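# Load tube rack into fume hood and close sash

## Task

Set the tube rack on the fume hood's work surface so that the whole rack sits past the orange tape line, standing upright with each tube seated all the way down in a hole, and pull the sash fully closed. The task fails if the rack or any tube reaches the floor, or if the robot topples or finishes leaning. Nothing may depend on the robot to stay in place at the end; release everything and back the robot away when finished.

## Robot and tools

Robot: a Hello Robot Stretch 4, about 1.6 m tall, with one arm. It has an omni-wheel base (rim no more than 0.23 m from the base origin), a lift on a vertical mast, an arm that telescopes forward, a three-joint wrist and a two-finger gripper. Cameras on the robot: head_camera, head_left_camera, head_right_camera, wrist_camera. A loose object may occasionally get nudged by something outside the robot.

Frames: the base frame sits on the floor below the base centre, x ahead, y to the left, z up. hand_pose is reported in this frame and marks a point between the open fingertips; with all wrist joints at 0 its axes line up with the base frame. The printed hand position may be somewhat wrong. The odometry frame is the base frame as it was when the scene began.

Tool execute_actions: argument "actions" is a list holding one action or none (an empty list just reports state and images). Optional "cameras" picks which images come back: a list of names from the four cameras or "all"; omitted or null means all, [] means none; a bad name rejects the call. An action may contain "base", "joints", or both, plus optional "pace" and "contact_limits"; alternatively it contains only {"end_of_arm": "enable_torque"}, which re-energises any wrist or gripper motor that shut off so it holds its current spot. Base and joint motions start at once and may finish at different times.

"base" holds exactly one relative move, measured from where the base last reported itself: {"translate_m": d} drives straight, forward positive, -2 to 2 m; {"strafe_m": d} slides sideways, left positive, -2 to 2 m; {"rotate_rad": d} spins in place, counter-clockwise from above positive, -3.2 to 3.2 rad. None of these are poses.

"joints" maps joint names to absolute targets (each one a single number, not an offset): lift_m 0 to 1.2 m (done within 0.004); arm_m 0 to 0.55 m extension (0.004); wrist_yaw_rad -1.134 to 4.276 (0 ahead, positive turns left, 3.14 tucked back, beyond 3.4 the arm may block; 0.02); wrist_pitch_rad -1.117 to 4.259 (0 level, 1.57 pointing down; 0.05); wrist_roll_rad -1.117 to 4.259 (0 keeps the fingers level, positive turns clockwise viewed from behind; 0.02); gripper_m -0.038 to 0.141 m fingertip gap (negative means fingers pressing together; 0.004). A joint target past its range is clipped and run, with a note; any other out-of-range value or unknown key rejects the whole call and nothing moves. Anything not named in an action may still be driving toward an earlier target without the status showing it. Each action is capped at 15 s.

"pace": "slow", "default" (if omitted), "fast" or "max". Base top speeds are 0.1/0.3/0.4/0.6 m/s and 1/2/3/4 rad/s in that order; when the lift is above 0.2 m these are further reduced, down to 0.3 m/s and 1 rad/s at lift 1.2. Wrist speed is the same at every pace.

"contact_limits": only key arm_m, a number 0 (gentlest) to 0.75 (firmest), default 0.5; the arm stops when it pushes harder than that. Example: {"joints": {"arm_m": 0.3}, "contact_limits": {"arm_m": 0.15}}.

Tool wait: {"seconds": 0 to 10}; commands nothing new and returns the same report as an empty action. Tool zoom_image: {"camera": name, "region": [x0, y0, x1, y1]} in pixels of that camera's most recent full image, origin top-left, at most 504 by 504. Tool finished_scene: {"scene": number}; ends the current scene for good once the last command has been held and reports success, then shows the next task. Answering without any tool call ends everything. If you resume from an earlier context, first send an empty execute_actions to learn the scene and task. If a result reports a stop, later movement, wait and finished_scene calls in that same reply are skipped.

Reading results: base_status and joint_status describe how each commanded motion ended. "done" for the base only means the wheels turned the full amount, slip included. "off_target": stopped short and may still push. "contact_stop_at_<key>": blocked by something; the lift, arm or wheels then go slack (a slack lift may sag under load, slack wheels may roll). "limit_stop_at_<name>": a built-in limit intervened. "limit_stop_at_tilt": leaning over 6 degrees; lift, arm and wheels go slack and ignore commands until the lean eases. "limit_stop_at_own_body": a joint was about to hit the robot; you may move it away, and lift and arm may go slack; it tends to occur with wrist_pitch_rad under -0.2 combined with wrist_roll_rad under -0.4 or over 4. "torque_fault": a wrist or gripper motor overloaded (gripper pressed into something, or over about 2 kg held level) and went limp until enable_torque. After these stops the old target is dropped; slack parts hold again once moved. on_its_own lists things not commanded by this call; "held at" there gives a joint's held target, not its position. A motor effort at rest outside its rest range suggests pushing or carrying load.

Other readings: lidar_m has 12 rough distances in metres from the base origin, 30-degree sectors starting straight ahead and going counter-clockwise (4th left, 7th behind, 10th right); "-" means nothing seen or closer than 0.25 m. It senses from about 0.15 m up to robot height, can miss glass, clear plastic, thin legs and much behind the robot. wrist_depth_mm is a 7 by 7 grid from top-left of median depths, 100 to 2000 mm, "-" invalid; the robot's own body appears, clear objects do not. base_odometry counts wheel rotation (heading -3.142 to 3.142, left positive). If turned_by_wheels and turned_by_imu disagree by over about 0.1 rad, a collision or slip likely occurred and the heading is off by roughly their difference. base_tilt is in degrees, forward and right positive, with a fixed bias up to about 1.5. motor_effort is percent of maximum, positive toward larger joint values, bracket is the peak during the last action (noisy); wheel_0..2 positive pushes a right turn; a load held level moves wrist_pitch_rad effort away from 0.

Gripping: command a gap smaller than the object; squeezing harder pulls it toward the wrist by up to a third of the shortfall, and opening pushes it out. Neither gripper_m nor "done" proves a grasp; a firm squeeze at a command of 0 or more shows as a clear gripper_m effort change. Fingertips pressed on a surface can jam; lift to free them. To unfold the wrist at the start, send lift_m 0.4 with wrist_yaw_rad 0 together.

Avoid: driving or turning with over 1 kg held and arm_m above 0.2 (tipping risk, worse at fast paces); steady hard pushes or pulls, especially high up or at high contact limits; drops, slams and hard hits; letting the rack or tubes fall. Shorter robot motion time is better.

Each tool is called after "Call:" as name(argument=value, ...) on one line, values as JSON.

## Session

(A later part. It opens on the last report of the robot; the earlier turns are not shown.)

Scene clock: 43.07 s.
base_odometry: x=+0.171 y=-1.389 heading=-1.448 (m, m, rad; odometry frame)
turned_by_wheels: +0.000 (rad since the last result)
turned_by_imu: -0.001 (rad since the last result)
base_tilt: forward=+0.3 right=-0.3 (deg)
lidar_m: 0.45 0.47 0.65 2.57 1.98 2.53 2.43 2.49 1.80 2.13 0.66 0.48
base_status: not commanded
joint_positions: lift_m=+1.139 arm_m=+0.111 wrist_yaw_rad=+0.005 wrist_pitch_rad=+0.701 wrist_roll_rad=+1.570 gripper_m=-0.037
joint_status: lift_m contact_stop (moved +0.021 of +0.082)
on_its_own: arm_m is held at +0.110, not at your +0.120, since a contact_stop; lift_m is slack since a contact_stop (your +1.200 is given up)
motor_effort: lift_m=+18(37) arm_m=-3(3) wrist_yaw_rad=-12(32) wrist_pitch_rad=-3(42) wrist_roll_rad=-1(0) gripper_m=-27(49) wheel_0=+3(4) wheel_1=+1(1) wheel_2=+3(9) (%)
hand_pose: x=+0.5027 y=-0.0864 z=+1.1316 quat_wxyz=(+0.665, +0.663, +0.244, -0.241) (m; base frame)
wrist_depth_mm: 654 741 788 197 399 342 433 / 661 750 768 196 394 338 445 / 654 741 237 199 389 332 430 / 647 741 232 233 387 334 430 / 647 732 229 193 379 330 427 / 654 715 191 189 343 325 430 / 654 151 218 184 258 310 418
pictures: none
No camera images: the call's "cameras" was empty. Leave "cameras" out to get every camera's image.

Call:
execute_actions(actions=[{"joints":{"lift_m":1.2},"pace":"fast"}], cameras=[])

Scene clock: 44.20 s.
base_odometry: x=+0.171 y=-1.389 heading=-1.448 (m, m, rad; odometry frame)
turned_by_wheels: +0.000 (rad since the last result)
turned_by_imu: -0.001 (rad since the last result)
base_tilt: forward=+0.2 right=-0.4 (deg)
lidar_m: 0.44 0.47 0.64 2.57 1.97 2.54 2.42 2.48 1.79 2.11 0.63 0.47
base_status: not commanded
joint_positions: lift_m=+1.161 arm_m=+0.111 wrist_yaw_rad=+0.005 wrist_pitch_rad=+0.701 wrist_roll_rad=+1.570 gripper_m=-0.037
joint_status: lift_m contact_stop (moved +0.021 of +0.061)
on_its_own: arm_m is held at +0.110, not at your +0.120, since a contact_stop; lift_m is slack since a contact_stop (your +1.200 is given up)
motor_effort: lift_m=+18(36) arm_m=-3(3) wrist_yaw_rad=-12(32) wrist_pitch_rad=-4(41) wrist_roll_rad=-1(1) gripper_m=-26(48) wheel_0=+3(4) wheel_1=+1(1) wheel_2=+3(9) (%)
hand_pose: x=+0.5027 y=-0.0863 z=+1.1528 quat_wxyz=(+0.665, +0.663, +0.244, -0.241) (m; base frame)
wrist_depth_mm: 647 732 809 198 424 353 433 / 654 741 820 196 418 351 445 / 640 741 239 198 415 347 436 / 640 741 235 232 410 347 430 / 640 741 229 195 404 343 430 / 647 715 190 188 366 338 433 / 647 153 216 185 359 317 421
pictures: none
No camera images: the call's "cameras" was empty. Leave "cameras" out to get every camera's image.

Call:
execute_actions(actions=[{"joints":{"lift_m":1.2},"pace":"fast"}], cameras=[])

Scene clock: 45.27 s.
base_odometry: x=+0.171 y=-1.389 heading=-1.448 (m, m, rad; odometry frame)
turned_by_wheels: +0.000 (rad since the last result)
turned_by_imu: +0.000 (rad since the last result)
base_tilt: forward=+0.3 right=-0.3 (deg)
lidar_m: 0.44 0.46 0.64 2.58 1.99 2.52 2.43 2.48 1.81 2.13 0.65 0.46
base_status: not commanded
joint_positions: lift_m=+1.181 arm_m=+0.111 wrist_yaw_rad=+0.005 wrist_pitch_rad=+0.701 wrist_roll_rad=+1.570 gripper_m=-0.037
joint_status: lift_m contact_stop (moved +0.021 of +0.039)
on_its_own: arm_m is held at +0.110, not at your +0.120, since a contact_stop; lift_m is slack since a contact_stop (your +1.200 is given up)
motor_effort: lift_m=+18(34) arm_m=-3(3) wrist_yaw_rad=-13(32) wrist_pitch_rad=-4(43) wrist_roll_rad=-1(1) gripper_m=-27(47) wheel_0=+2(4) wheel_1=+0(1) wheel_2=+3(8) (%)
hand_pose: x=+0.5027 y=-0.0863 z=+1.1735 quat_wxyz=(+0.665, +0.663, +0.244, -0.241) (m; base frame)
wrist_depth_mm: 654 750 809 198 452 366 430 / 647 741 809 196 445 362 439 / 640 741 238 197 442 362 436 / 647 750 233 233 436 355 430 / 640 732 229 194 427 355 427 / 654 715 191 189 387 353 430 / 647 153 217 184 281 334 415
pictures: none
No camera images: the call's "cameras" was empty. Leave "cameras" out to get every camera's image.

Call:
execute_actions(actions=[{"joints":{"lift_m":1.2},"pace":"fast"}], cameras=[])

Scene clock: 46.33 s.
base_odometry: x=+0.171 y=-1.390 heading=-1.448 (m, m, rad; odometry frame)
turned_by_wheels: +0.000 (rad since the last result)
turned_by_imu: +0.000 (rad since the last result)
base_tilt: forward=+0.2 right=-0.3 (deg)
lidar_m: 0.44 0.45 0.64 2.58 1.97 2.53 2.43 2.47 1.79 2.13 0.66 0.47
base_status: not commanded
joint_positions: lift_m=+1.199 arm_m=+0.111 wrist_yaw_rad=+0.006 wrist_pitch_rad=+0.702 wrist_roll_rad=+1.570 gripper_m=-0.037
joint_status: all done
on_its_own: arm_m is held at +0.110, not at your +0.120, since a contact_stop; wrist_yaw_rad is at rest, and its effort (-16) is outside its rest range (-13 to +13)
motor_effort: lift_m=+25(38) arm_m=-3(3) wrist_yaw_rad=-16(27) wrist_pitch_rad=-8(26) wrist_roll_rad=-1(1) gripper_m=-31(42) wheel_0=+3(2) wheel_1=+0(0) wheel_2=+6(6) (%)
hand_pose: x=+0.5025 y=-0.0861 z=+1.1913 quat_wxyz=(+0.665, +0.663, +0.245, -0.241) (m; base frame)
wrist_depth_mm: 654 741 809 199 473 382 436 / 654 750 809 196 469 382 449 / 647 741 809 198 462 377 442 / 647 741 235 235 455 373 439 / 647 741 229 196 449 370 433 / 654 723 190 190 407 364 433 / 647 153 220 185 289 342 421
pictures: none
No camera images: the call's "cameras" was empty. Leave "cameras" out to get every camera's image.

Call:
execute_actions(actions=[{"joints":{"gripper_m":0.07}}], cameras=[])

Call:
execute_actions(actions=[{"joints":{"arm_m":0.0},"base":{"translate_m":-0.9}}], cameras=[])

Call:
execute_actions(actions=[{"joints":{"wrist_pitch_rad":0,"wrist_roll_rad":0,"gripper_m":0.13,"lift_m":0.9},"base":{"rotate_rad":1.571}}])

Scene clock: 48.37 s.
base_odometry: x=+0.171 y=-1.389 heading=-1.448 (m, m, rad; odometry frame)
turned_by_wheels: +0.000 (rad since the last result)
turned_by_imu: +0.000 (rad since the last result)
base_tilt: forward=+0.1 right=-0.2 (deg)
lidar_m: 0.44 0.47 0.65 2.58 1.96 2.52 2.42 2.48 1.78 2.11 0.65 0.47
base_status: not commanded
joint_positions: lift_m=+1.200 arm_m=+0.110 wrist_yaw_rad=-0.001 wrist_pitch_rad=+0.701 wrist_roll_rad=+1.570 gripper_m=+0.070
joint_status: all done
on_its_own: arm_m is held at +0.110, not at your +0.120, since a contact_stop
motor_effort: lift_m=+17(25) arm_m=+0(3) wrist_yaw_rad=+5(15) wrist_pitch_rad=-4(19) wrist_roll_rad=+1(1) gripper_m=+0(29) wheel_0=+4(4) wheel_1=+0(0) wheel_2=-1(6) (%)
hand_pose: x=+0.5016 y=-0.0877 z=+1.1923 quat_wxyz=(+0.664, +0.664, +0.242, -0.243) (m; base frame)
wrist_depth_mm: 654 741 842 236 477 389 436 / 668 741 798 207 477 389 445 / 661 759 809 201 469 379 436 / 654 741 820 199 462 379 433 / 647 750 798 199 455 375 430 / 654 741 223 194 413 370 430 / 647 691 222 154 427 357 418
pictures: none
No camera images: the call's "cameras" was empty. Leave "cameras" out to get every camera's image.

Scene clock: 52.87 s.
base_odometry: x=+0.061 y=-0.496 heading=-1.449 (m, m, rad; odometry frame)
turned_by_wheels: -0.001 (rad since the last result)
turned_by_imu: +0.002 (rad since the last result)
base_tilt: forward=+0.1 right=-0.2 (deg)
lidar_m: 1.34 1.41 2.69 1.77 1.84 1.62 1.52 1.57 1.83 1.71 2.26 1.41
base_status: done
joint_positions: lift_m=+1.200 arm_m=+0.001 wrist_yaw_rad=+0.000 wrist_pitch_rad=+0.702 wrist_roll_rad=+1.570 gripper_m=+0.070
joint_status: all done
motor_effort: lift_m=+16(16) arm_m=-7(6) wrist_yaw_rad=+2(4) wrist_pitch_rad=-6(19) wrist_roll_rad=+0(1) gripper_m=-3(3) wheel_0=-4(6) wheel_1=-4(9) wheel_2=+2(11) (%)
hand_pose: x=+0.3925 y=-0.0874 z=+1.1921 quat_wxyz=(+0.664, +0.664, +0.243, -0.243) (m; base frame)
wrist_depth_mm: 1060 1182 1308 - 1756 1336 1205 / 1464 1397 1281 1499 1756 1366 1182 / 1464 1430 1281 1499 1661 1366 1182 / 1430 1366 1308 1537 1661 1336 1160 / 1464 1308 1281 1537 1576 1336 1118 / 1464 1205 211 1499 216 1336 1138 / 1464 1160 1255 158 1537 1255 1098
pictures: none
No camera images: the call's "cameras" was empty. Leave "cameras" out to get every camera's image.

Scene clock: 55.73 s.
base_odometry: x=+0.061 y=-0.496 heading=+0.121 (m, m, rad; odometry frame)
turned_by_wheels: +1.570 (rad since the last result)
turned_by_imu: +1.583 (rad since the last result)
base_tilt: forward=+0.2 right=-0.3 (deg)
lidar_m: 1.77 1.83 1.58 1.49 1.55 1.80 1.70 2.26 1.40 1.34 1.41 2.66
base_status: done
joint_positions: lift_m=+0.900 arm_m=+0.001 wrist_yaw_rad=+0.000 wrist_pitch_rad=+0.003 wrist_roll_rad=+0.000 gripper_m=+0.130
joint_status: all done
motor_effort: lift_m=+14(12) arm_m=-7(6) wrist_yaw_rad=+0(1) wrist_pitch_rad=-9(12) wrist_roll_rad=-1(7) gripper_m=+1(2) wheel_0=-5(6) wheel_1=-6(11) wheel_2=-4(9) (%)
hand_pose: x=+0.4606 y=-0.0874 z=+1.0778 quat_wxyz=(+1.000, +0.000, +0.001, +0.000) (m; base frame)
wrist_depth_mm: - - - - - - - / - - - - - - - / - - - - - - - / - - - - - - - / 1863 1708 1863 - - - - / - 210 - - - - - / - - - 151 - - -
pictures: head_camera, head_left_camera, head_right_camera, wrist_camera
Images, in order (width x height): head_camera 420x560, head_left_camera 420x672, head_right_camera 420x672, wrist_camera 616x392.

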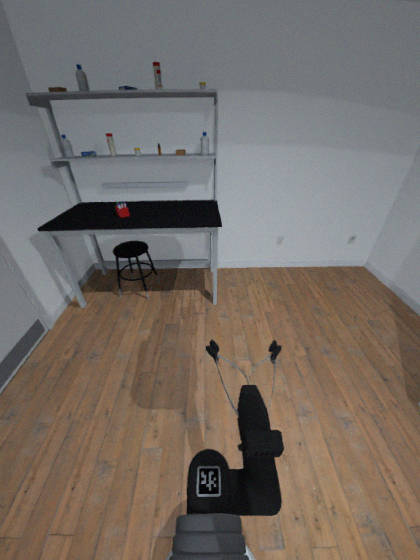

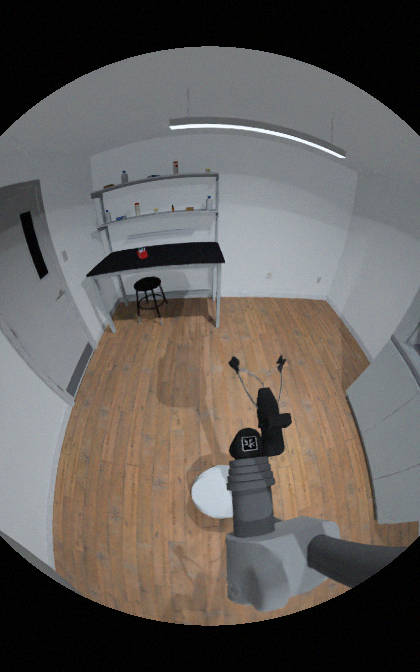

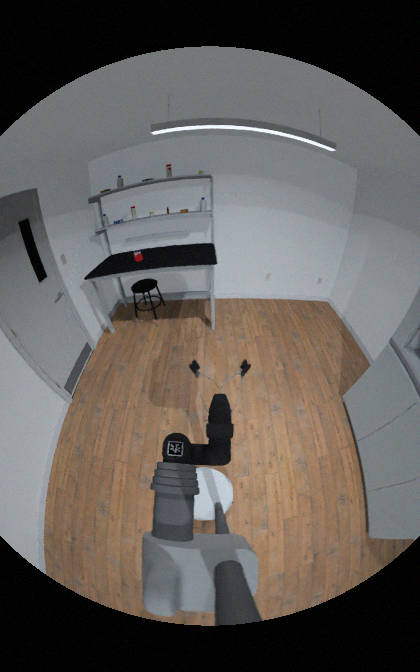

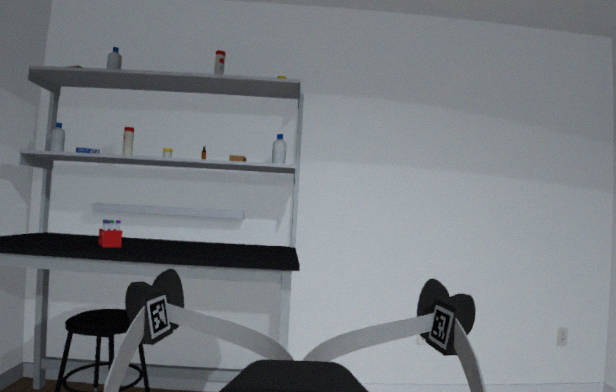

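Call:
execute_actions(actions=[{"base":{"strafe_m":0.58}}], cameras=[])

Call:
execute_actions(actions=[{"base":{"translate_m":0.6},"joints":{"lift_m":0.82}}], cameras=["head_camera","wrist_camera"])

Scene clock: 59.27 s.
base_odometry: x=-0.009 y=+0.079 heading=+0.121 (m, m, rad; odometry frame)
turned_by_wheels: +0.000 (rad since the last result)
turned_by_imu: -0.002 (rad since the last result)
base_tilt: forward=+0.2 right=-0.2 (deg)
lidar_m: 1.75 1.35 0.99 0.91 0.95 1.32 1.72 1.79 2.02 1.93 2.00 1.84
base_status: done
joint_positions: lift_m=+0.900 arm_m=+0.001 wrist_yaw_rad=+0.000 wrist_pitch_rad=+0.003 wrist_roll_rad=+0.000 gripper_m=+0.130
joint_status: not commanded
motor_effort: lift_m=+14(14) arm_m=-7(7) wrist_yaw_rad=+1(1) wrist_pitch_rad=-9(9) wrist_roll_rad=-1(1) gripper_m=+0(0) wheel_0=-2(10) wheel_1=+3(11) wheel_2=+0(5) (%)
hand_pose: x=+0.4606 y=-0.0874 z=+1.0778 quat_wxyz=(+1.000, +0.000, +0.001, +0.000) (m; base frame)
wrist_depth_mm: 1618 - - - - - - / 1576 - - - - - - / 1576 - - - - - - / 1618 - - - - - - / 1618 1618 1708 - - - - / 1576 211 - - 1618 - - / 1618 - - 151 - - -
pictures: none
No camera images: the call's "cameras" was empty. Leave "cameras" out to get every camera's image.

Scene clock: 62.73 s.
base_odometry: x=+0.587 y=+0.152 heading=+0.122 (m, m, rad; odometry frame)
turned_by_wheels: +0.000 (rad since the last result)
turned_by_imu: -0.003 (rad since the last result)
base_tilt: forward=+0.2 right=-0.3 (deg)
lidar_m: 1.14 1.19 0.98 0.92 1.00 1.30 2.31 2.43 2.04 1.94 2.81 1.22
base_status: done
joint_positions: lift_m=+0.820 arm_m=+0.001 wrist_yaw_rad=+0.000 wrist_pitch_rad=+0.003 wrist_roll_rad=+0.000 gripper_m=+0.130
joint_status: all done
motor_effort: lift_m=+14(12) arm_m=-7(7) wrist_yaw_rad=+1(1) wrist_pitch_rad=-9(9) wrist_roll_rad=-1(1) gripper_m=+0(0) wheel_0=+4(6) wheel_1=+4(5) wheel_2=-2(12) (%)
hand_pose: x=+0.4606 y=-0.0874 z=+0.9978 quat_wxyz=(+1.000, +0.000, +0.001, +0.000) (m; base frame)
wrist_depth_mm: 1618 1661 1576 1576 1618 1808 1863 / 1618 1756 1756 1808 1756 1863 1808 / 1537 1708 1756 1708 1708 1808 1863 / 1576 1708 1808 1756 1756 1756 1808 / 931 1025 1138 1308 1464 1756 1756 / 1618 211 976 1661 976 1008 1808 / 1618 1205 1182 151 1756 1008 1756
pictures: head_camera, wrist_camera
Images, in order (width x height): head_camera 420x560, wrist_camera 616x392.

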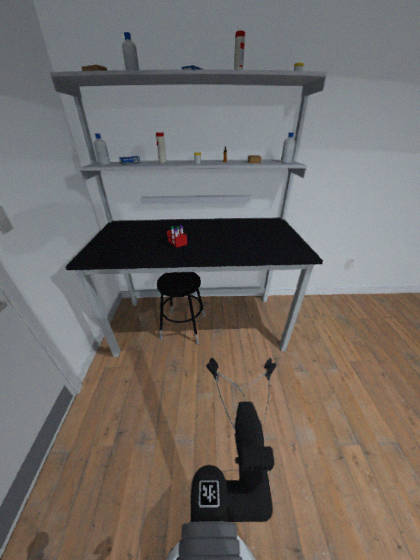

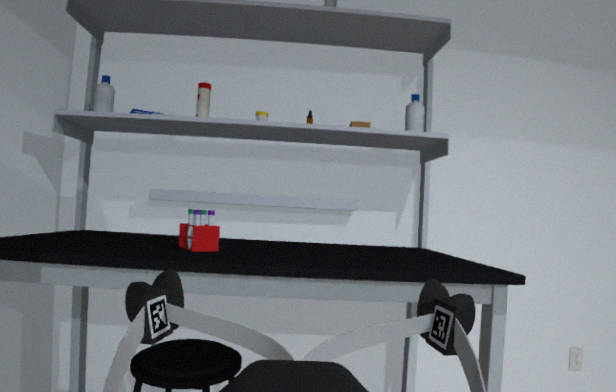

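Call:
execute_actions(actions=[{"base":{"strafe_m":0.28}}], cameras=[])

Call:
execute_actions(actions=[{"base":{"translate_m":0.55},"joints":{"lift_m":0.9,"wrist_pitch_rad":0.3}}], cameras=["head_camera","wrist_camera"])

Scene clock: 65.30 s.
base_odometry: x=+0.553 y=+0.430 heading=+0.122 (m, m, rad; odometry frame)
turned_by_wheels: +0.000 (rad since the last result)
turned_by_imu: -0.001 (rad since the last result)
base_tilt: forward=+0.2 right=-0.4 (deg)
lidar_m: 1.13 0.93 0.67 0.65 0.71 0.92 2.33 2.48 2.31 2.25 2.81 1.22
base_status: done
joint_positions: lift_m=+0.820 arm_m=+0.001 wrist_yaw_rad=+0.000 wrist_pitch_rad=+0.003 wrist_roll_rad=+0.000 gripper_m=+0.130
joint_status: not commanded
motor_effort: lift_m=+15(14) arm_m=-7(7) wrist_yaw_rad=+1(0) wrist_pitch_rad=-9(9) wrist_roll_rad=-1(1) gripper_m=+0(0) wheel_0=-1(12) wheel_1=+1(11) wheel_2=+0(3) (%)
hand_pose: x=+0.4606 y=-0.0874 z=+0.9978 quat_wxyz=(+1.000, +0.000, +0.001, +0.000) (m; base frame)
wrist_depth_mm: 1182 1618 1661 1618 1576 1618 1808 / 1182 1661 1808 1756 1863 1808 1863 / 1182 1576 1756 1756 1808 1708 1808 / 1205 1808 1756 1756 1756 1808 1808 / 1060 1025 1182 1182 1464 1661 1756 / 1060 211 960 1756 960 976 1025 / 960 1537 1708 151 1756 1808 1756
pictures: none
No camera images: the call's "cameras" was empty. Leave "cameras" out to get every camera's image.

Scene clock: 68.60 s.
base_odometry: x=+1.098 y=+0.497 heading=+0.122 (m, m, rad; odometry frame)
turned_by_wheels: +0.000 (rad since the last result)
turned_by_imu: -0.003 (rad since the last result)
base_tilt: forward=+0.2 right=-0.2 (deg)
lidar_m: 0.58 0.61 0.65 0.63 0.68 0.97 2.55 2.99 2.34 2.29 0.90 0.62
base_status: done
joint_positions: lift_m=+0.900 arm_m=+0.001 wrist_yaw_rad=+0.000 wrist_pitch_rad=+0.302 wrist_roll_rad=+0.000 gripper_m=+0.130
joint_status: all done
motor_effort: lift_m=+21(26) arm_m=-7(7) wrist_yaw_rad=+1(1) wrist_pitch_rad=-7(7) wrist_roll_rad=-1(1) gripper_m=+0(1) wheel_0=+3(8) wheel_1=+3(9) wheel_2=-2(12) (%)
hand_pose: x=+0.4476 y=-0.0874 z=+0.9922 quat_wxyz=(+0.989, +0.000, +0.150, +0.000) (m; base frame)
wrist_depth_mm: 1042 1098 1098 1098 1078 1098 1098 / 1098 1118 1098 1118 1118 1160 1138 / 1118 1138 1160 1160 1160 1182 1205 / 676 699 699 627 809 842 904 / 445 462 477 492 512 525 535 / 436 211 399 410 407 421 430 / 1281 1229 798 151 1397 1397 1430
pictures: head_camera, wrist_camera
Images, in order (width x height): head_camera 420x560, wrist_camera 616x392.

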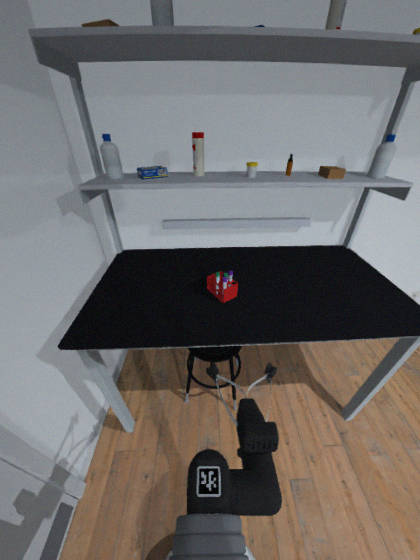

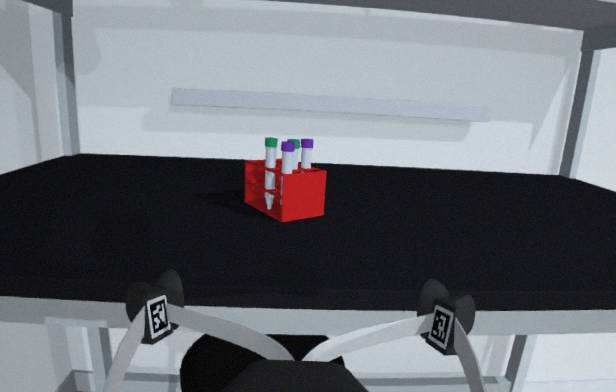

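Call:
zoom_image(camera="wrist_camera", region=[230,125,350,230])

Call:
zoom_image(camera="head_camera", region=[190,255,260,315])

Region (230, 125, 350, 230) of wrist_camera's 616x392 image, scaled by 4.200; it fills the top 441 rows of this view, and the rest is white.

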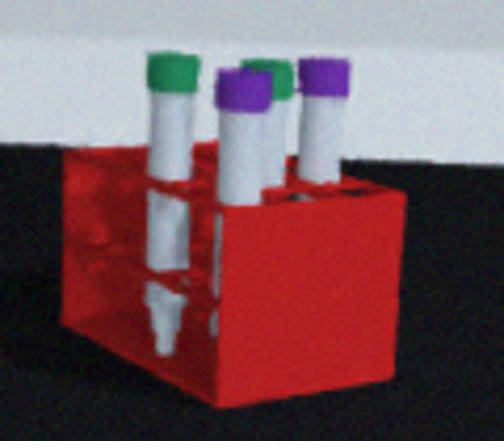

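Region (190, 255, 260, 315) of head_camera's 420x560 image, scaled by 7.200, with more detail than that image has; it fills the top 432 rows of this view, and the rest is white.

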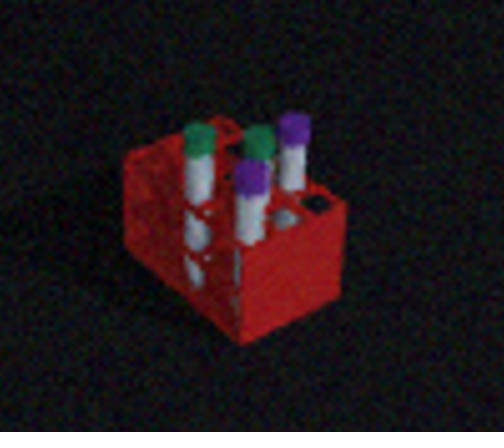

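Call:
execute_actions(actions=[{"base":{"strafe_m":-0.29},"joints":{"wrist_yaw_rad":0.75,"wrist_pitch_rad":0,"lift_m":0.84}}], cameras=[])

Call:
execute_actions(actions=[{"base":{"translate_m":0.15},"joints":{"arm_m":0.26}}], cameras=["head_camera","wrist_camera"])

Scene clock: 71.80 s.
base_odometry: x=+1.134 y=+0.209 heading=+0.122 (m, m, rad; odometry frame)
turned_by_wheels: +0.000 (rad since the last result)
turned_by_imu: +0.000 (rad since the last result)
base_tilt: forward=+0.3 right=-0.2 (deg)
lidar_m: 0.59 0.62 0.84 0.91 0.99 1.37 2.90 2.76 2.02 2.01 0.92 0.62
base_status: done
joint_positions: lift_m=+0.840 arm_m=+0.001 wrist_yaw_rad=+0.750 wrist_pitch_rad=+0.003 wrist_roll_rad=+0.000 gripper_m=+0.130
joint_status: all done
motor_effort: lift_m=+14(21) arm_m=-6(7) wrist_yaw_rad=+2(10) wrist_pitch_rad=-8(13) wrist_roll_rad=-1(1) gripper_m=+0(0) wheel_0=+2(13) wheel_1=-2(12) wheel_2=+0(2) (%)
hand_pose: x=+0.4428 y=+0.1326 z=+1.0177 quat_wxyz=(+0.931, +0.000, +0.001, +0.366) (m; base frame)
wrist_depth_mm: 878 991 1229 1430 1308 1118 976 / 854 1008 1229 1430 1229 891 759 / 878 1008 1229 1366 1255 1078 976 / 866 1025 1255 1430 1281 1060 931 / 866 991 1182 1366 1229 1042 960 / 878 211 603 627 574 564 691 / 878 946 615 151 402 407 427
pictures: none
No camera images: the call's "cameras" was empty. Leave "cameras" out to get every camera's image.

Scene clock: 73.70 s.
base_odometry: x=+1.282 y=+0.227 heading=+0.122 (m, m, rad; odometry frame)
turned_by_wheels: +0.001 (rad since the last result)
turned_by_imu: +0.000 (rad since the last result)
base_tilt: forward=+0.2 right=-0.3 (deg)
lidar_m: 0.46 0.46 0.62 0.91 0.99 1.37 3.07 2.77 2.05 2.24 0.70 0.47
base_status: done
joint_positions: lift_m=+0.840 arm_m=+0.259 wrist_yaw_rad=+0.750 wrist_pitch_rad=+0.002 wrist_roll_rad=+0.000 gripper_m=+0.130
joint_status: all done
motor_effort: lift_m=+15(15) arm_m=+7(8) wrist_yaw_rad=+2(2) wrist_pitch_rad=-8(9) wrist_roll_rad=-1(1) gripper_m=+0(1) wheel_0=+3(7) wheel_1=+5(8) wheel_2=-1(12) (%)
hand_pose: x=+0.7003 y=+0.1327 z=+1.0179 quat_wxyz=(+0.931, +0.000, +0.001, +0.366) (m; base frame)
wrist_depth_mm: 866 1008 732 585 574 564 554 / 878 946 891 854 788 691 627 / 891 1025 1160 976 820 715 627 / 878 1025 1138 960 768 661 597 / 866 991 314 946 809 683 609 / 525 211 276 554 569 591 597 / 353 291 255 151 394 402 421
pictures: head_camera, wrist_camera
Images, in order (width x height): head_camera 420x560, wrist_camera 616x392.

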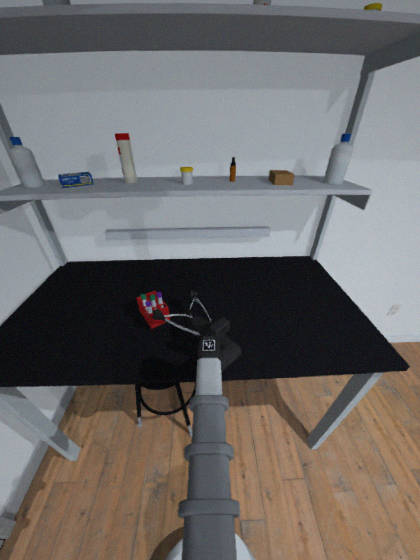

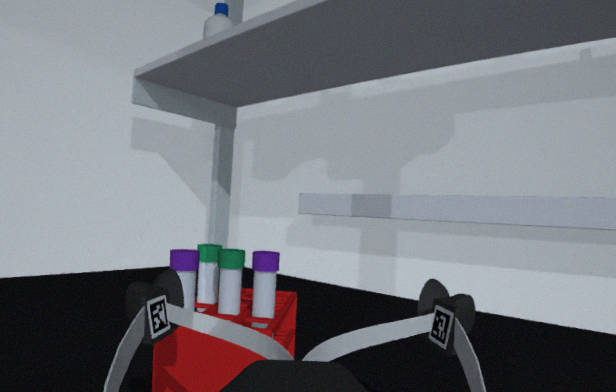

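Call:
execute_actions(actions=[{"base":{"strafe_m":-0.07},"joints":{"arm_m":0.185},"pace":"slow"}], cameras=[])

Call:
execute_actions(actions=[{"base":{"strafe_m":0.042},"joints":{"arm_m":0.145,"lift_m":0.79},"pace":"slow"}], cameras=["head_camera","wrist_camera"])

Scene clock: 76.13 s.
base_odometry: x=+1.291 y=+0.158 heading=+0.122 (m, m, rad; odometry frame)
turned_by_wheels: +0.000 (rad since the last result)
turned_by_imu: -0.001 (rad since the last result)
base_tilt: forward=+0.3 right=-0.2 (deg)
lidar_m: 0.46 0.47 0.61 0.98 1.06 1.46 3.06 2.67 1.97 2.24 0.68 0.48
base_status: done
joint_positions: lift_m=+0.840 arm_m=+0.186 wrist_yaw_rad=+0.750 wrist_pitch_rad=+0.002 wrist_roll_rad=+0.000 gripper_m=+0.130
joint_status: all done
motor_effort: lift_m=+15(15) arm_m=-7(6) wrist_yaw_rad=+2(2) wrist_pitch_rad=-8(8) wrist_roll_rad=-1(1) gripper_m=+0(2) wheel_0=+5(8) wheel_1=-6(8) wheel_2=+0(0) (%)
hand_pose: x=+0.6279 y=+0.1327 z=+1.0179 quat_wxyz=(+0.931, +0.000, +0.001, +0.366) (m; base frame)
wrist_depth_mm: 931 1078 1229 683 603 569 554 / 946 1060 891 854 820 750 676 / 946 1098 1205 1098 931 768 683 / 960 1078 1229 1060 878 732 654 / 931 1078 854 1025 891 778 668 / 525 211 355 554 569 591 640 / 353 349 351 151 397 402 421
pictures: none
No camera images: the call's "cameras" was empty. Leave "cameras" out to get every camera's image.

Scene clock: 77.67 s.
base_odometry: x=+1.286 y=+0.200 heading=+0.122 (m, m, rad; odometry frame)
turned_by_wheels: +0.000 (rad since the last result)
turned_by_imu: +0.000 (rad since the last result)
base_tilt: forward=+0.2 right=-0.3 (deg)
lidar_m: 0.49 0.49 0.63 0.93 1.02 1.44 3.07 2.72 2.03 2.27 0.70 0.49
base_status: done
joint_positions: lift_m=+0.790 arm_m=+0.146 wrist_yaw_rad=+0.750 wrist_pitch_rad=+0.002 wrist_roll_rad=+0.000 gripper_m=+0.130
joint_status: all done
motor_effort: lift_m=+14(11) arm_m=-7(7) wrist_yaw_rad=+1(1) wrist_pitch_rad=-8(8) wrist_roll_rad=-1(1) gripper_m=+0(1) wheel_0=-3(9) wheel_1=+5(10) wheel_2=+0(0) (%)
hand_pose: x=+0.5879 y=+0.1327 z=+0.9679 quat_wxyz=(+0.931, +0.000, +0.001, +0.366) (m; base frame)
wrist_depth_mm: 904 1042 1205 750 676 661 647 / 904 1060 1008 1008 917 831 715 / 891 1060 1205 1138 946 809 715 / 891 1078 1255 1060 917 759 668 / 723 809 878 364 891 788 699 / 357 211 362 357 392 404 466 / 240 238 253 151 268 273 300
pictures: head_camera, wrist_camera
Images, in order (width x height): head_camera 420x560, wrist_camera 616x392.

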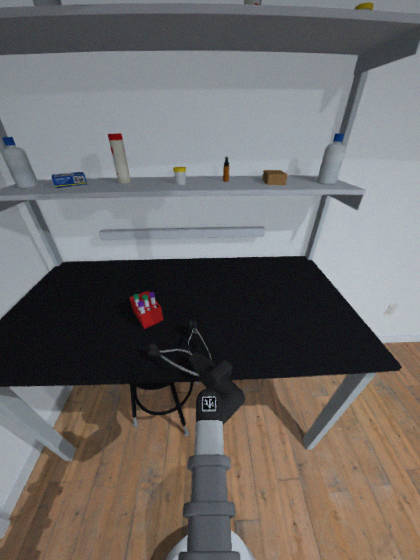

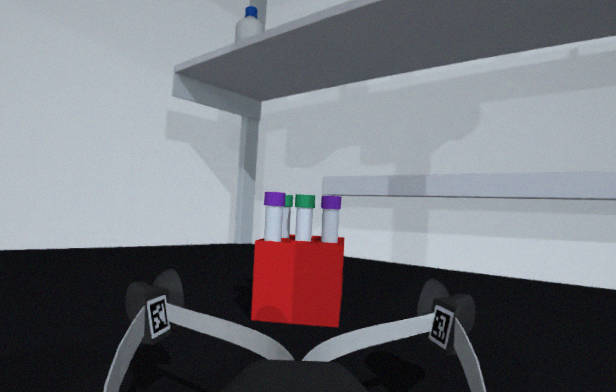

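Call:
execute_actions(actions=[{"base":{"strafe_m":0.075},"joints":{"arm_m":0.226},"pace":"slow"}], cameras=["wrist_camera"])

Scene clock: 80.13 s.
base_odometry: x=+1.277 y=+0.274 heading=+0.123 (m, m, rad; odometry frame)
turned_by_wheels: +0.000 (rad since the last result)
turned_by_imu: -0.001 (rad since the last result)
base_tilt: forward=+0.2 right=-0.3 (deg)
lidar_m: 0.45 0.45 0.62 0.87 0.95 1.29 3.07 2.84 2.09 2.26 0.66 0.48
base_status: done
joint_positions: lift_m=+0.790 arm_m=+0.225 wrist_yaw_rad=+0.750 wrist_pitch_rad=+0.002 wrist_roll_rad=+0.000 gripper_m=+0.130
joint_status: all done
motor_effort: lift_m=+14(13) arm_m=+7(7) wrist_yaw_rad=+1(1) wrist_pitch_rad=-8(8) wrist_roll_rad=+0(1) gripper_m=+0(1) wheel_0=-3(8) wheel_1=+5(10) wheel_2=+0(1) (%)
hand_pose: x=+0.6663 y=+0.1327 z=+0.9679 quat_wxyz=(+0.931, +0.000, +0.001, +0.366) (m; base frame)
wrist_depth_mm: 842 960 778 691 676 668 640 / 831 960 931 976 854 741 654 / 809 976 1160 1025 854 723 654 / 831 976 1098 831 809 699 597 / 809 809 732 273 820 723 640 / 351 211 254 250 247 399 459 / 240 237 251 151 259 270 297
pictures: wrist_camera
Images, in order (width x height): wrist_camera 616x392.

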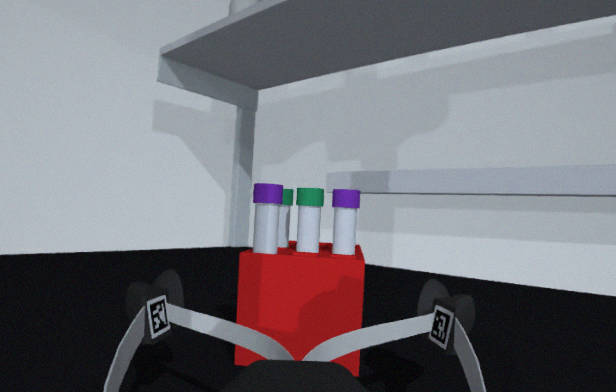

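Call:
execute_actions(actions=[{"base":{"strafe_m":0.045},"joints":{"arm_m":0.275},"pace":"slow"}], cameras=["wrist_camera"])

Call:
execute_actions(actions=[{"joints":{"gripper_m":0.02},"pace":"slow"}], cameras=["wrist_camera"])

Call:
execute_actions(actions=[{"joints":{"lift_m":0.87},"pace":"slow"}], cameras=["wrist_camera","head_camera"])

Scene clock: 83.10 s.
base_odometry: x=+1.271 y=+0.318 heading=+0.123 (m, m, rad; odometry frame)
turned_by_wheels: +0.000 (rad since the last result)
turned_by_imu: -0.001 (rad since the last result)
base_tilt: forward=+0.1 right=-0.2 (deg)
lidar_m: 0.47 0.46 0.62 0.82 0.90 1.26 3.08 2.88 2.12 2.26 0.69 0.47
base_status: done
joint_positions: lift_m=+0.790 arm_m=+0.274 wrist_yaw_rad=+0.750 wrist_pitch_rad=+0.002 wrist_roll_rad=+0.000 gripper_m=+0.130
joint_status: all done
motor_effort: lift_m=+13(13) arm_m=+7(11) wrist_yaw_rad=+0(2) wrist_pitch_rad=-8(9) wrist_roll_rad=-1(1) gripper_m=+1(0) wheel_0=-3(11) wheel_1=+6(9) wheel_2=+0(2) (%)
hand_pose: x=+0.7153 y=+0.1327 z=+0.9679 quat_wxyz=(+0.931, +0.000, +0.001, +0.366) (m; base frame)
wrist_depth_mm: 788 904 715 691 683 668 609 / 809 904 960 946 820 699 609 / 788 931 1078 960 798 683 597 / 809 931 1042 244 715 647 580 / 759 878 699 216 741 668 597 / 353 210 187 184 185 402 459 / 240 238 187 151 249 272 297
pictures: wrist_camera
Images, in order (width x height): wrist_camera 616x392.

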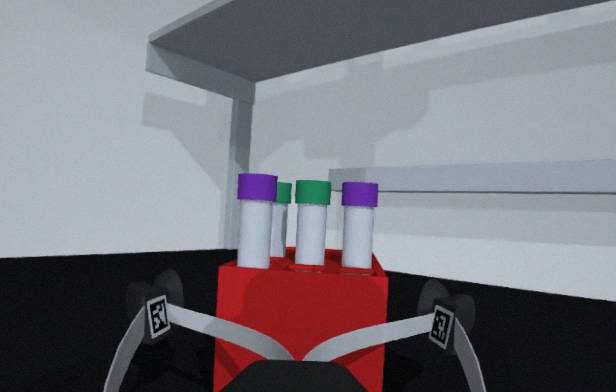

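Scene clock: 87.57 s.
base_odometry: x=+1.271 y=+0.318 heading=+0.123 (m, m, rad; odometry frame)
turned_by_wheels: +0.000 (rad since the last result)
turned_by_imu: -0.001 (rad since the last result)
base_tilt: forward=+0.1 right=-0.2 (deg)
lidar_m: 0.45 0.47 0.61 0.81 0.90 1.26 3.09 2.91 2.13 2.27 0.65 0.48
base_status: not commanded
joint_positions: lift_m=+0.790 arm_m=+0.274 wrist_yaw_rad=+0.750 wrist_pitch_rad=-0.001 wrist_roll_rad=+0.000 gripper_m=+0.021
joint_status: all done
motor_effort: lift_m=+13(14) arm_m=+7(7) wrist_yaw_rad=+0(2) wrist_pitch_rad=+1(8) wrist_roll_rad=+1(1) gripper_m=-32(32) wheel_0=-4(3) wheel_1=+6(6) wheel_2=+0(0) (%)
hand_pose: x=+0.7153 y=+0.1327 z=+0.9688 quat_wxyz=(+0.930, +0.000, +0.000, +0.366) (m; base frame)
wrist_depth_mm: 798 904 699 683 676 647 615 / 798 904 931 931 809 699 621 / 798 946 1078 960 809 691 609 / 798 931 1025 225 715 640 549 / 750 891 603 202 750 676 591 / 366 375 172 167 178 473 484 / 237 229 171 167 176 163 307
pictures: wrist_camera
Images, in order (width x height): wrist_camera 616x392.

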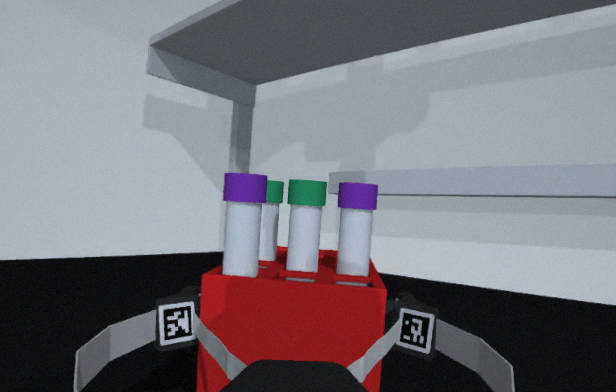

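Scene clock: 89.10 s.
base_odometry: x=+1.271 y=+0.318 heading=+0.123 (m, m, rad; odometry frame)
turned_by_wheels: +0.000 (rad since the last result)
turned_by_imu: +0.000 (rad since the last result)
base_tilt: forward=+0.1 right=-0.1 (deg)
lidar_m: 0.45 0.46 0.62 0.82 0.90 1.26 3.06 2.90 2.13 2.25 0.67 0.48
base_status: not commanded
joint_positions: lift_m=+0.870 arm_m=+0.274 wrist_yaw_rad=+0.750 wrist_pitch_rad=+0.003 wrist_roll_rad=+0.000 gripper_m=+0.021
joint_status: all done
motor_effort: lift_m=+22(18) arm_m=+7(7) wrist_yaw_rad=+0(2) wrist_pitch_rad=-11(11) wrist_roll_rad=+1(1) gripper_m=-33(33) wheel_0=-4(3) wheel_1=+6(6) wheel_2=+0(0) (%)
hand_pose: x=+0.7153 y=+0.1327 z=+1.0470 quat_wxyz=(+0.930, -0.001, +0.001, +0.366) (m; base frame)
wrist_depth_mm: 788 931 820 554 517 508 488 / 788 866 798 768 759 654 609 / 798 946 1060 976 820 683 615 / 798 931 1042 200 768 668 591 / 798 946 1042 198 732 661 574 / 621 634 171 167 181 668 597 / 404 389 171 167 177 163 504
pictures: head_camera, wrist_camera
Images, in order (width x height): head_camera 420x560, wrist_camera 616x392.

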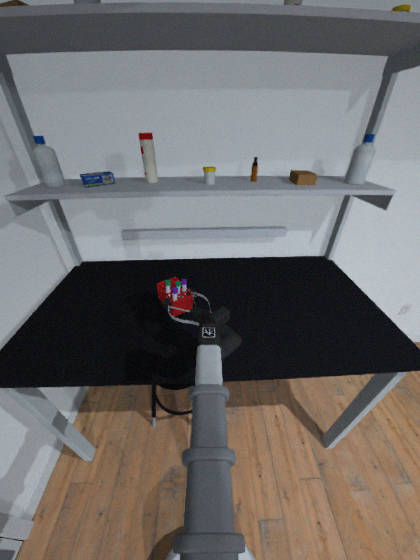

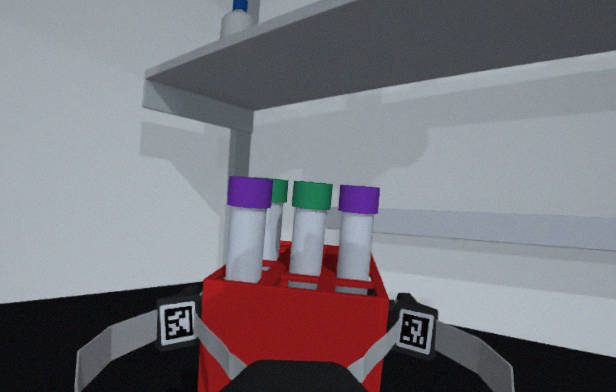

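Call:
execute_actions(actions=[{"joints":{"arm_m":0.02,"wrist_yaw_rad":0},"base":{"translate_m":-0.95},"pace":"slow"}], cameras=[])

Call:
execute_actions(actions=[{"base":{"rotate_rad":-1.571},"pace":"slow"}])

action 0: "base": translate_m = -0.95 would last too long for one action: at the pace "slow" translate_m can be at most 0.766 in either direction: name a faster pace, or command the rest in another action

Scene clock: 92.27 s.
base_odometry: x=+1.271 y=+0.318 heading=-1.447 (m, m, rad; odometry frame)
turned_by_wheels: -1.570 (rad since the last result)
turned_by_imu: -1.585 (rad since the last result)
base_tilt: forward=+0.2 right=-0.3 (deg)
lidar_m: 0.70 0.69 0.46 0.44 0.47 0.62 0.81 0.89 1.26 3.05 2.89 2.10
base_status: done
joint_positions: lift_m=+0.870 arm_m=+0.274 wrist_yaw_rad=+0.750 wrist_pitch_rad=+0.003 wrist_roll_rad=+0.000 gripper_m=+0.021
joint_status: not commanded
motor_effort: lift_m=+22(22) arm_m=+7(7) wrist_yaw_rad=+1(0) wrist_pitch_rad=-11(10) wrist_roll_rad=+1(1) gripper_m=-32(31) wheel_0=+5(9) wheel_1=+5(9) wheel_2=+5(7) (%)
hand_pose: x=+0.7154 y=+0.1326 z=+1.0470 quat_wxyz=(+0.931, -0.001, +0.001, +0.366) (m; base frame)
wrist_depth_mm: 1138 1308 1576 - - - 1983 / 1118 1308 1576 - - - - / 1138 1281 1618 - - - 1921 / 1138 1336 1499 200 - - 1921 / 1118 1308 1499 198 - - 1921 / 634 1182 171 167 181 - 1983 / 442 1255 171 167 177 163 1863
pictures: head_camera, head_left_camera, head_right_camera, wrist_camera
Images, in order (width x height): head_camera 420x560, head_left_camera 420x672, head_right_camera 420x672, wrist_camera 616x392.

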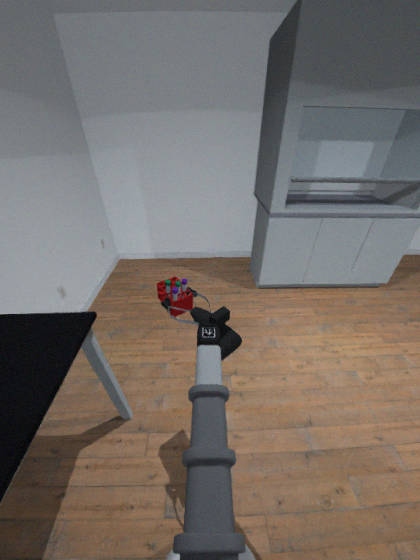

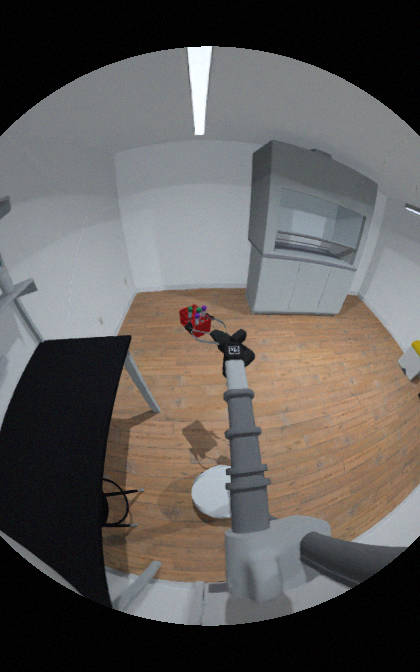

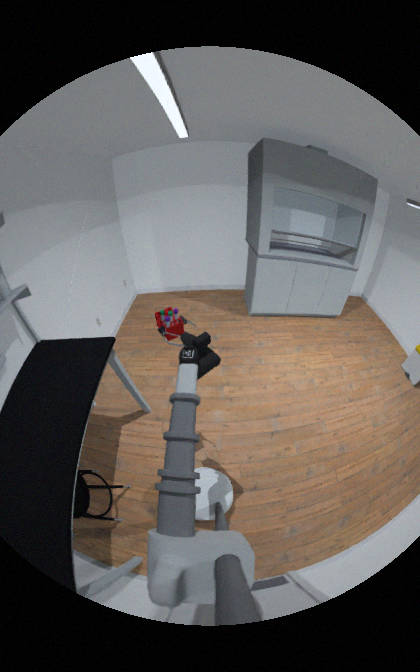

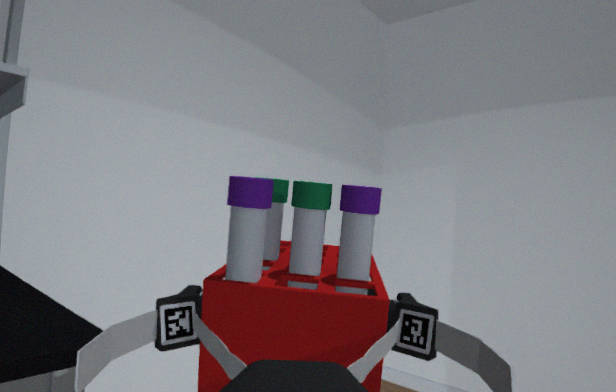

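Call:
execute_actions(actions=[{"joints":{"arm_m":0.02,"wrist_yaw_rad":0},"base":{"strafe_m":-1.3}}], cameras=[])

Call:
execute_actions(actions=[{"base":{"translate_m":1.3},"joints":{"lift_m":0.865}}])

Scene clock: 98.20 s.
base_odometry: x=-0.019 y=+0.158 heading=-1.447 (m, m, rad; odometry frame)
turned_by_wheels: +0.000 (rad since the last result)
turned_by_imu: +0.003 (rad since the last result)
base_tilt: forward=+0.3 right=-0.2 (deg)
lidar_m: 0.44 2.11 1.84 1.74 1.22 0.90 0.82 0.85 1.18 1.72 1.82 2.10
base_status: done
joint_positions: lift_m=+0.870 arm_m=+0.021 wrist_yaw_rad=+0.000 wrist_pitch_rad=+0.004 wrist_roll_rad=+0.000 gripper_m=+0.021
joint_status: all done
motor_effort: lift_m=+22(22) arm_m=-7(9) wrist_yaw_rad=+1(8) wrist_pitch_rad=-11(12) wrist_roll_rad=+1(1) gripper_m=-33(32) wheel_0=+3(9) wheel_1=-3(12) wheel_2=+0(3) (%)
hand_pose: x=+0.4806 y=-0.0874 z=+1.0468 quat_wxyz=(+1.000, +0.000, +0.002, +0.000) (m; base frame)
wrist_depth_mm: - - 1808 1756 1863 - - / - - - 1808 1808 - - / - 1983 - - - - - / - - - 223 1863 - - / - 1756 1756 198 1808 - - / - 1808 171 167 181 - - / - 1756 171 167 176 163 -
pictures: none
No camera images: the call's "cameras" was empty. Leave "cameras" out to get every camera's image.

Scene clock: 104.03 s.
base_odometry: x=+0.142 y=-1.132 heading=-1.447 (m, m, rad; odometry frame)
turned_by_wheels: +0.000 (rad since the last result)
turned_by_imu: -0.007 (rad since the last result)
base_tilt: forward=+0.2 right=-0.2 (deg)
lidar_m: 0.44 0.74 1.01 2.32 1.88 2.23 2.15 2.24 1.78 1.70 1.04 0.74
base_status: done
joint_positions: lift_m=+0.865 arm_m=+0.021 wrist_yaw_rad=+0.000 wrist_pitch_rad=+0.004 wrist_roll_rad=+0.000 gripper_m=+0.021
joint_status: all done
motor_effort: lift_m=+14(21) arm_m=-7(7) wrist_yaw_rad=+1(1) wrist_pitch_rad=-12(11) wrist_roll_rad=+1(1) gripper_m=-33(32) wheel_0=+2(9) wheel_1=+2(11) wheel_2=-1(11) (%)
hand_pose: x=+0.4806 y=-0.0874 z=+1.0425 quat_wxyz=(+1.000, +0.000, +0.002, +0.000) (m; base frame)
wrist_depth_mm: 1042 1138 1160 1160 1160 1182 820 / 976 1138 1138 1138 1138 1160 820 / 946 559 539 564 549 574 554 / 1042 1098 1118 223 1138 1182 809 / 960 1098 904 199 1160 1138 798 / 477 469 171 168 181 569 591 / 466 469 171 167 177 163 488
pictures: head_camera, head_left_camera, head_right_camera, wrist_camera
Images, in order (width x height): head_camera 420x560, head_left_camera 420x672, head_right_camera 420x672, wrist_camera 616x392.

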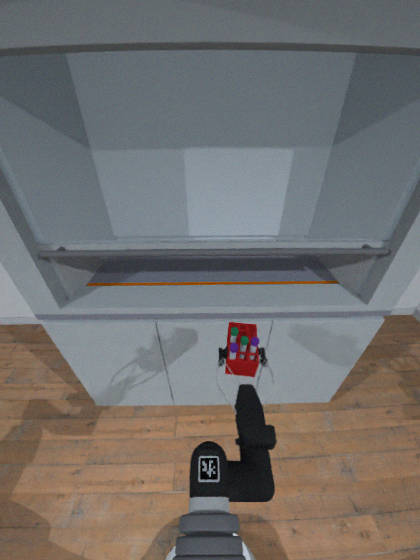

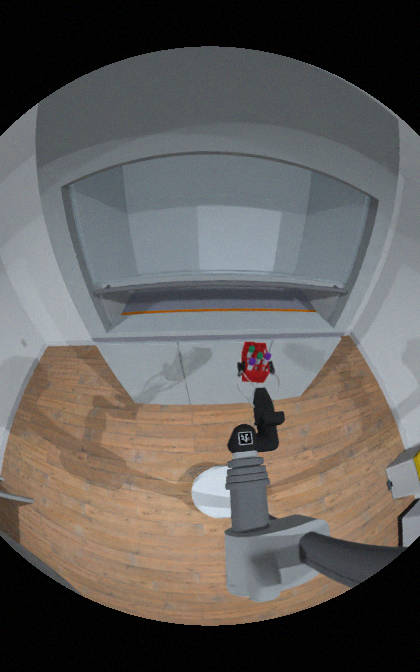

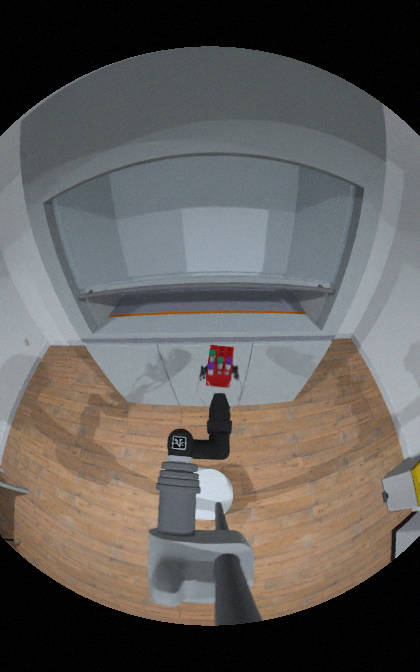

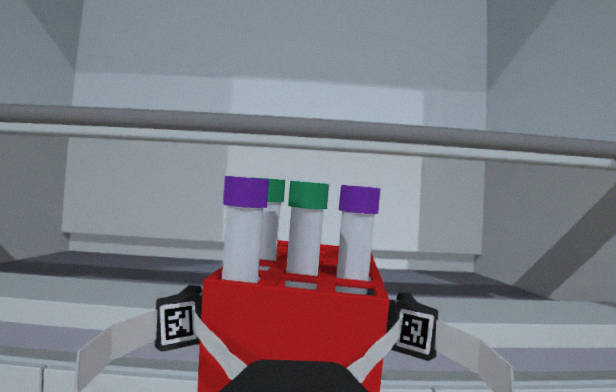

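Call:
execute_actions(actions=[{"base":{"translate_m":0.32},"joints":{"arm_m":0.52},"pace":"slow"}], cameras=["head_camera","wrist_camera"])

Call:
execute_actions(actions=[{"joints":{"lift_m":0.8},"pace":"slow"}], cameras=["head_camera","wrist_camera"])

Scene clock: 110.57 s.
base_odometry: x=+0.182 y=-1.449 heading=-1.446 (m, m, rad; odometry frame)
turned_by_wheels: +0.000 (rad since the last result)
turned_by_imu: -0.003 (rad since the last result)
base_tilt: forward=+0.3 right=-0.3 (deg)
lidar_m: 0.39 0.42 0.56 2.59 1.98 2.53 2.49 2.48 1.79 2.13 0.58 0.41
base_status: done
joint_positions: lift_m=+0.865 arm_m=+0.519 wrist_yaw_rad=+0.000 wrist_pitch_rad=+0.004 wrist_roll_rad=+0.000 gripper_m=+0.021
joint_status: all done
motor_effort: lift_m=+15(14) arm_m=+7(7) wrist_yaw_rad=+1(2) wrist_pitch_rad=-11(12) wrist_roll_rad=+1(1) gripper_m=-32(32) wheel_0=+4(11) wheel_1=+6(10) wheel_2=-5(9) (%)
hand_pose: x=+0.9781 y=-0.0874 z=+1.0425 quat_wxyz=(+1.000, +0.000, +0.002, +0.000) (m; base frame)
wrist_depth_mm: 312 314 319 320 324 325 327 / 310 314 315 319 322 324 324 / 306 310 312 315 319 320 324 / 306 309 310 224 317 320 324 / 306 307 309 199 315 319 320 / 303 304 171 167 181 315 319 / 345 343 170 167 176 163 362
pictures: head_camera, wrist_camera
Images, in order (width x height): head_camera 420x560, wrist_camera 616x392.

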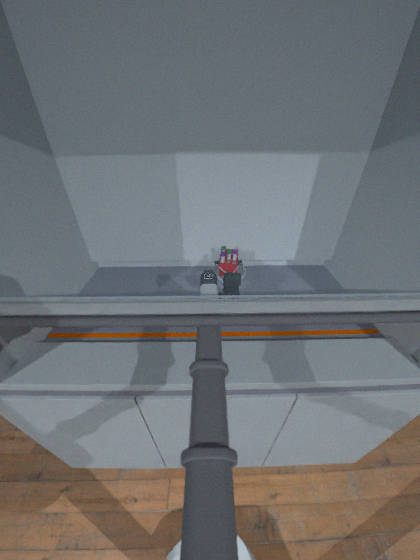

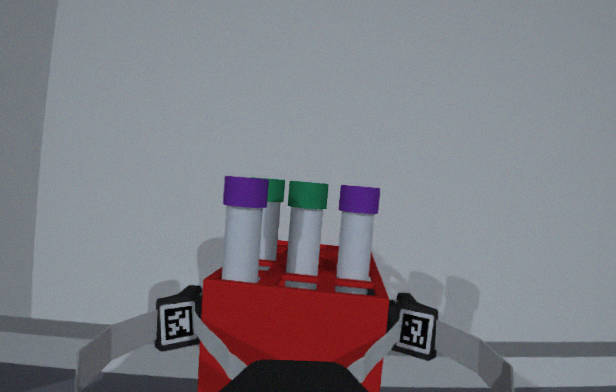

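Scene clock: 112.00 s.
base_odometry: x=+0.182 y=-1.449 heading=-1.446 (m, m, rad; odometry frame)
turned_by_wheels: +0.000 (rad since the last result)
turned_by_imu: +0.000 (rad since the last result)
base_tilt: forward=+0.2 right=-0.3 (deg)
lidar_m: 0.39 0.41 0.58 2.57 1.97 2.54 2.48 2.49 1.80 2.16 0.58 0.41
base_status: not commanded
joint_positions: lift_m=+0.801 arm_m=+0.519 wrist_yaw_rad=+0.001 wrist_pitch_rad=-0.007 wrist_roll_rad=-0.001 gripper_m=+0.021
joint_status: all done
motor_effort: lift_m=+10(16) arm_m=+6(7) wrist_yaw_rad=-2(3) wrist_pitch_rad=+18(18) wrist_roll_rad=+2(2) gripper_m=-34(33) wheel_0=+4(4) wheel_1=+6(6) wheel_2=-4(5) (%)
hand_pose: x=+0.9784 y=-0.0870 z=+0.9808 quat_wxyz=(+1.000, +0.000, -0.003, +0.001) (m; base frame)
wrist_depth_mm: 315 317 322 322 324 327 330 / 310 315 319 320 324 325 329 / 309 312 315 315 320 322 324 / 307 309 309 230 315 319 320 / 306 310 310 200 315 317 319 / 349 349 172 168 177 362 364 / 234 228 170 167 178 163 307
pictures: head_camera, wrist_camera
Images, in order (width x height): head_camera 420x560, wrist_camera 616x392.

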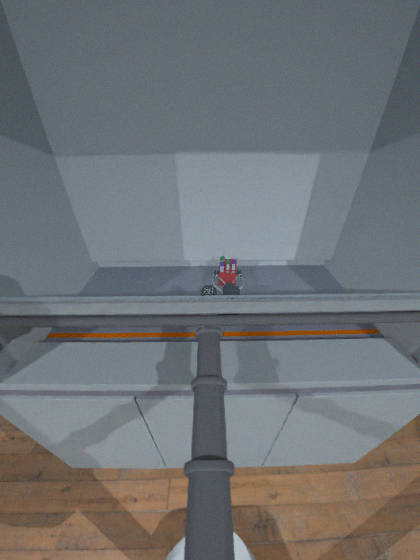

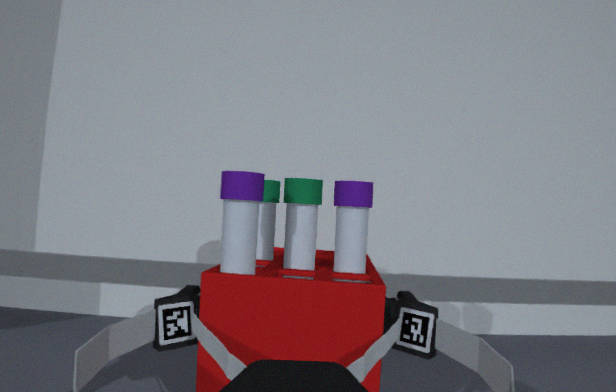

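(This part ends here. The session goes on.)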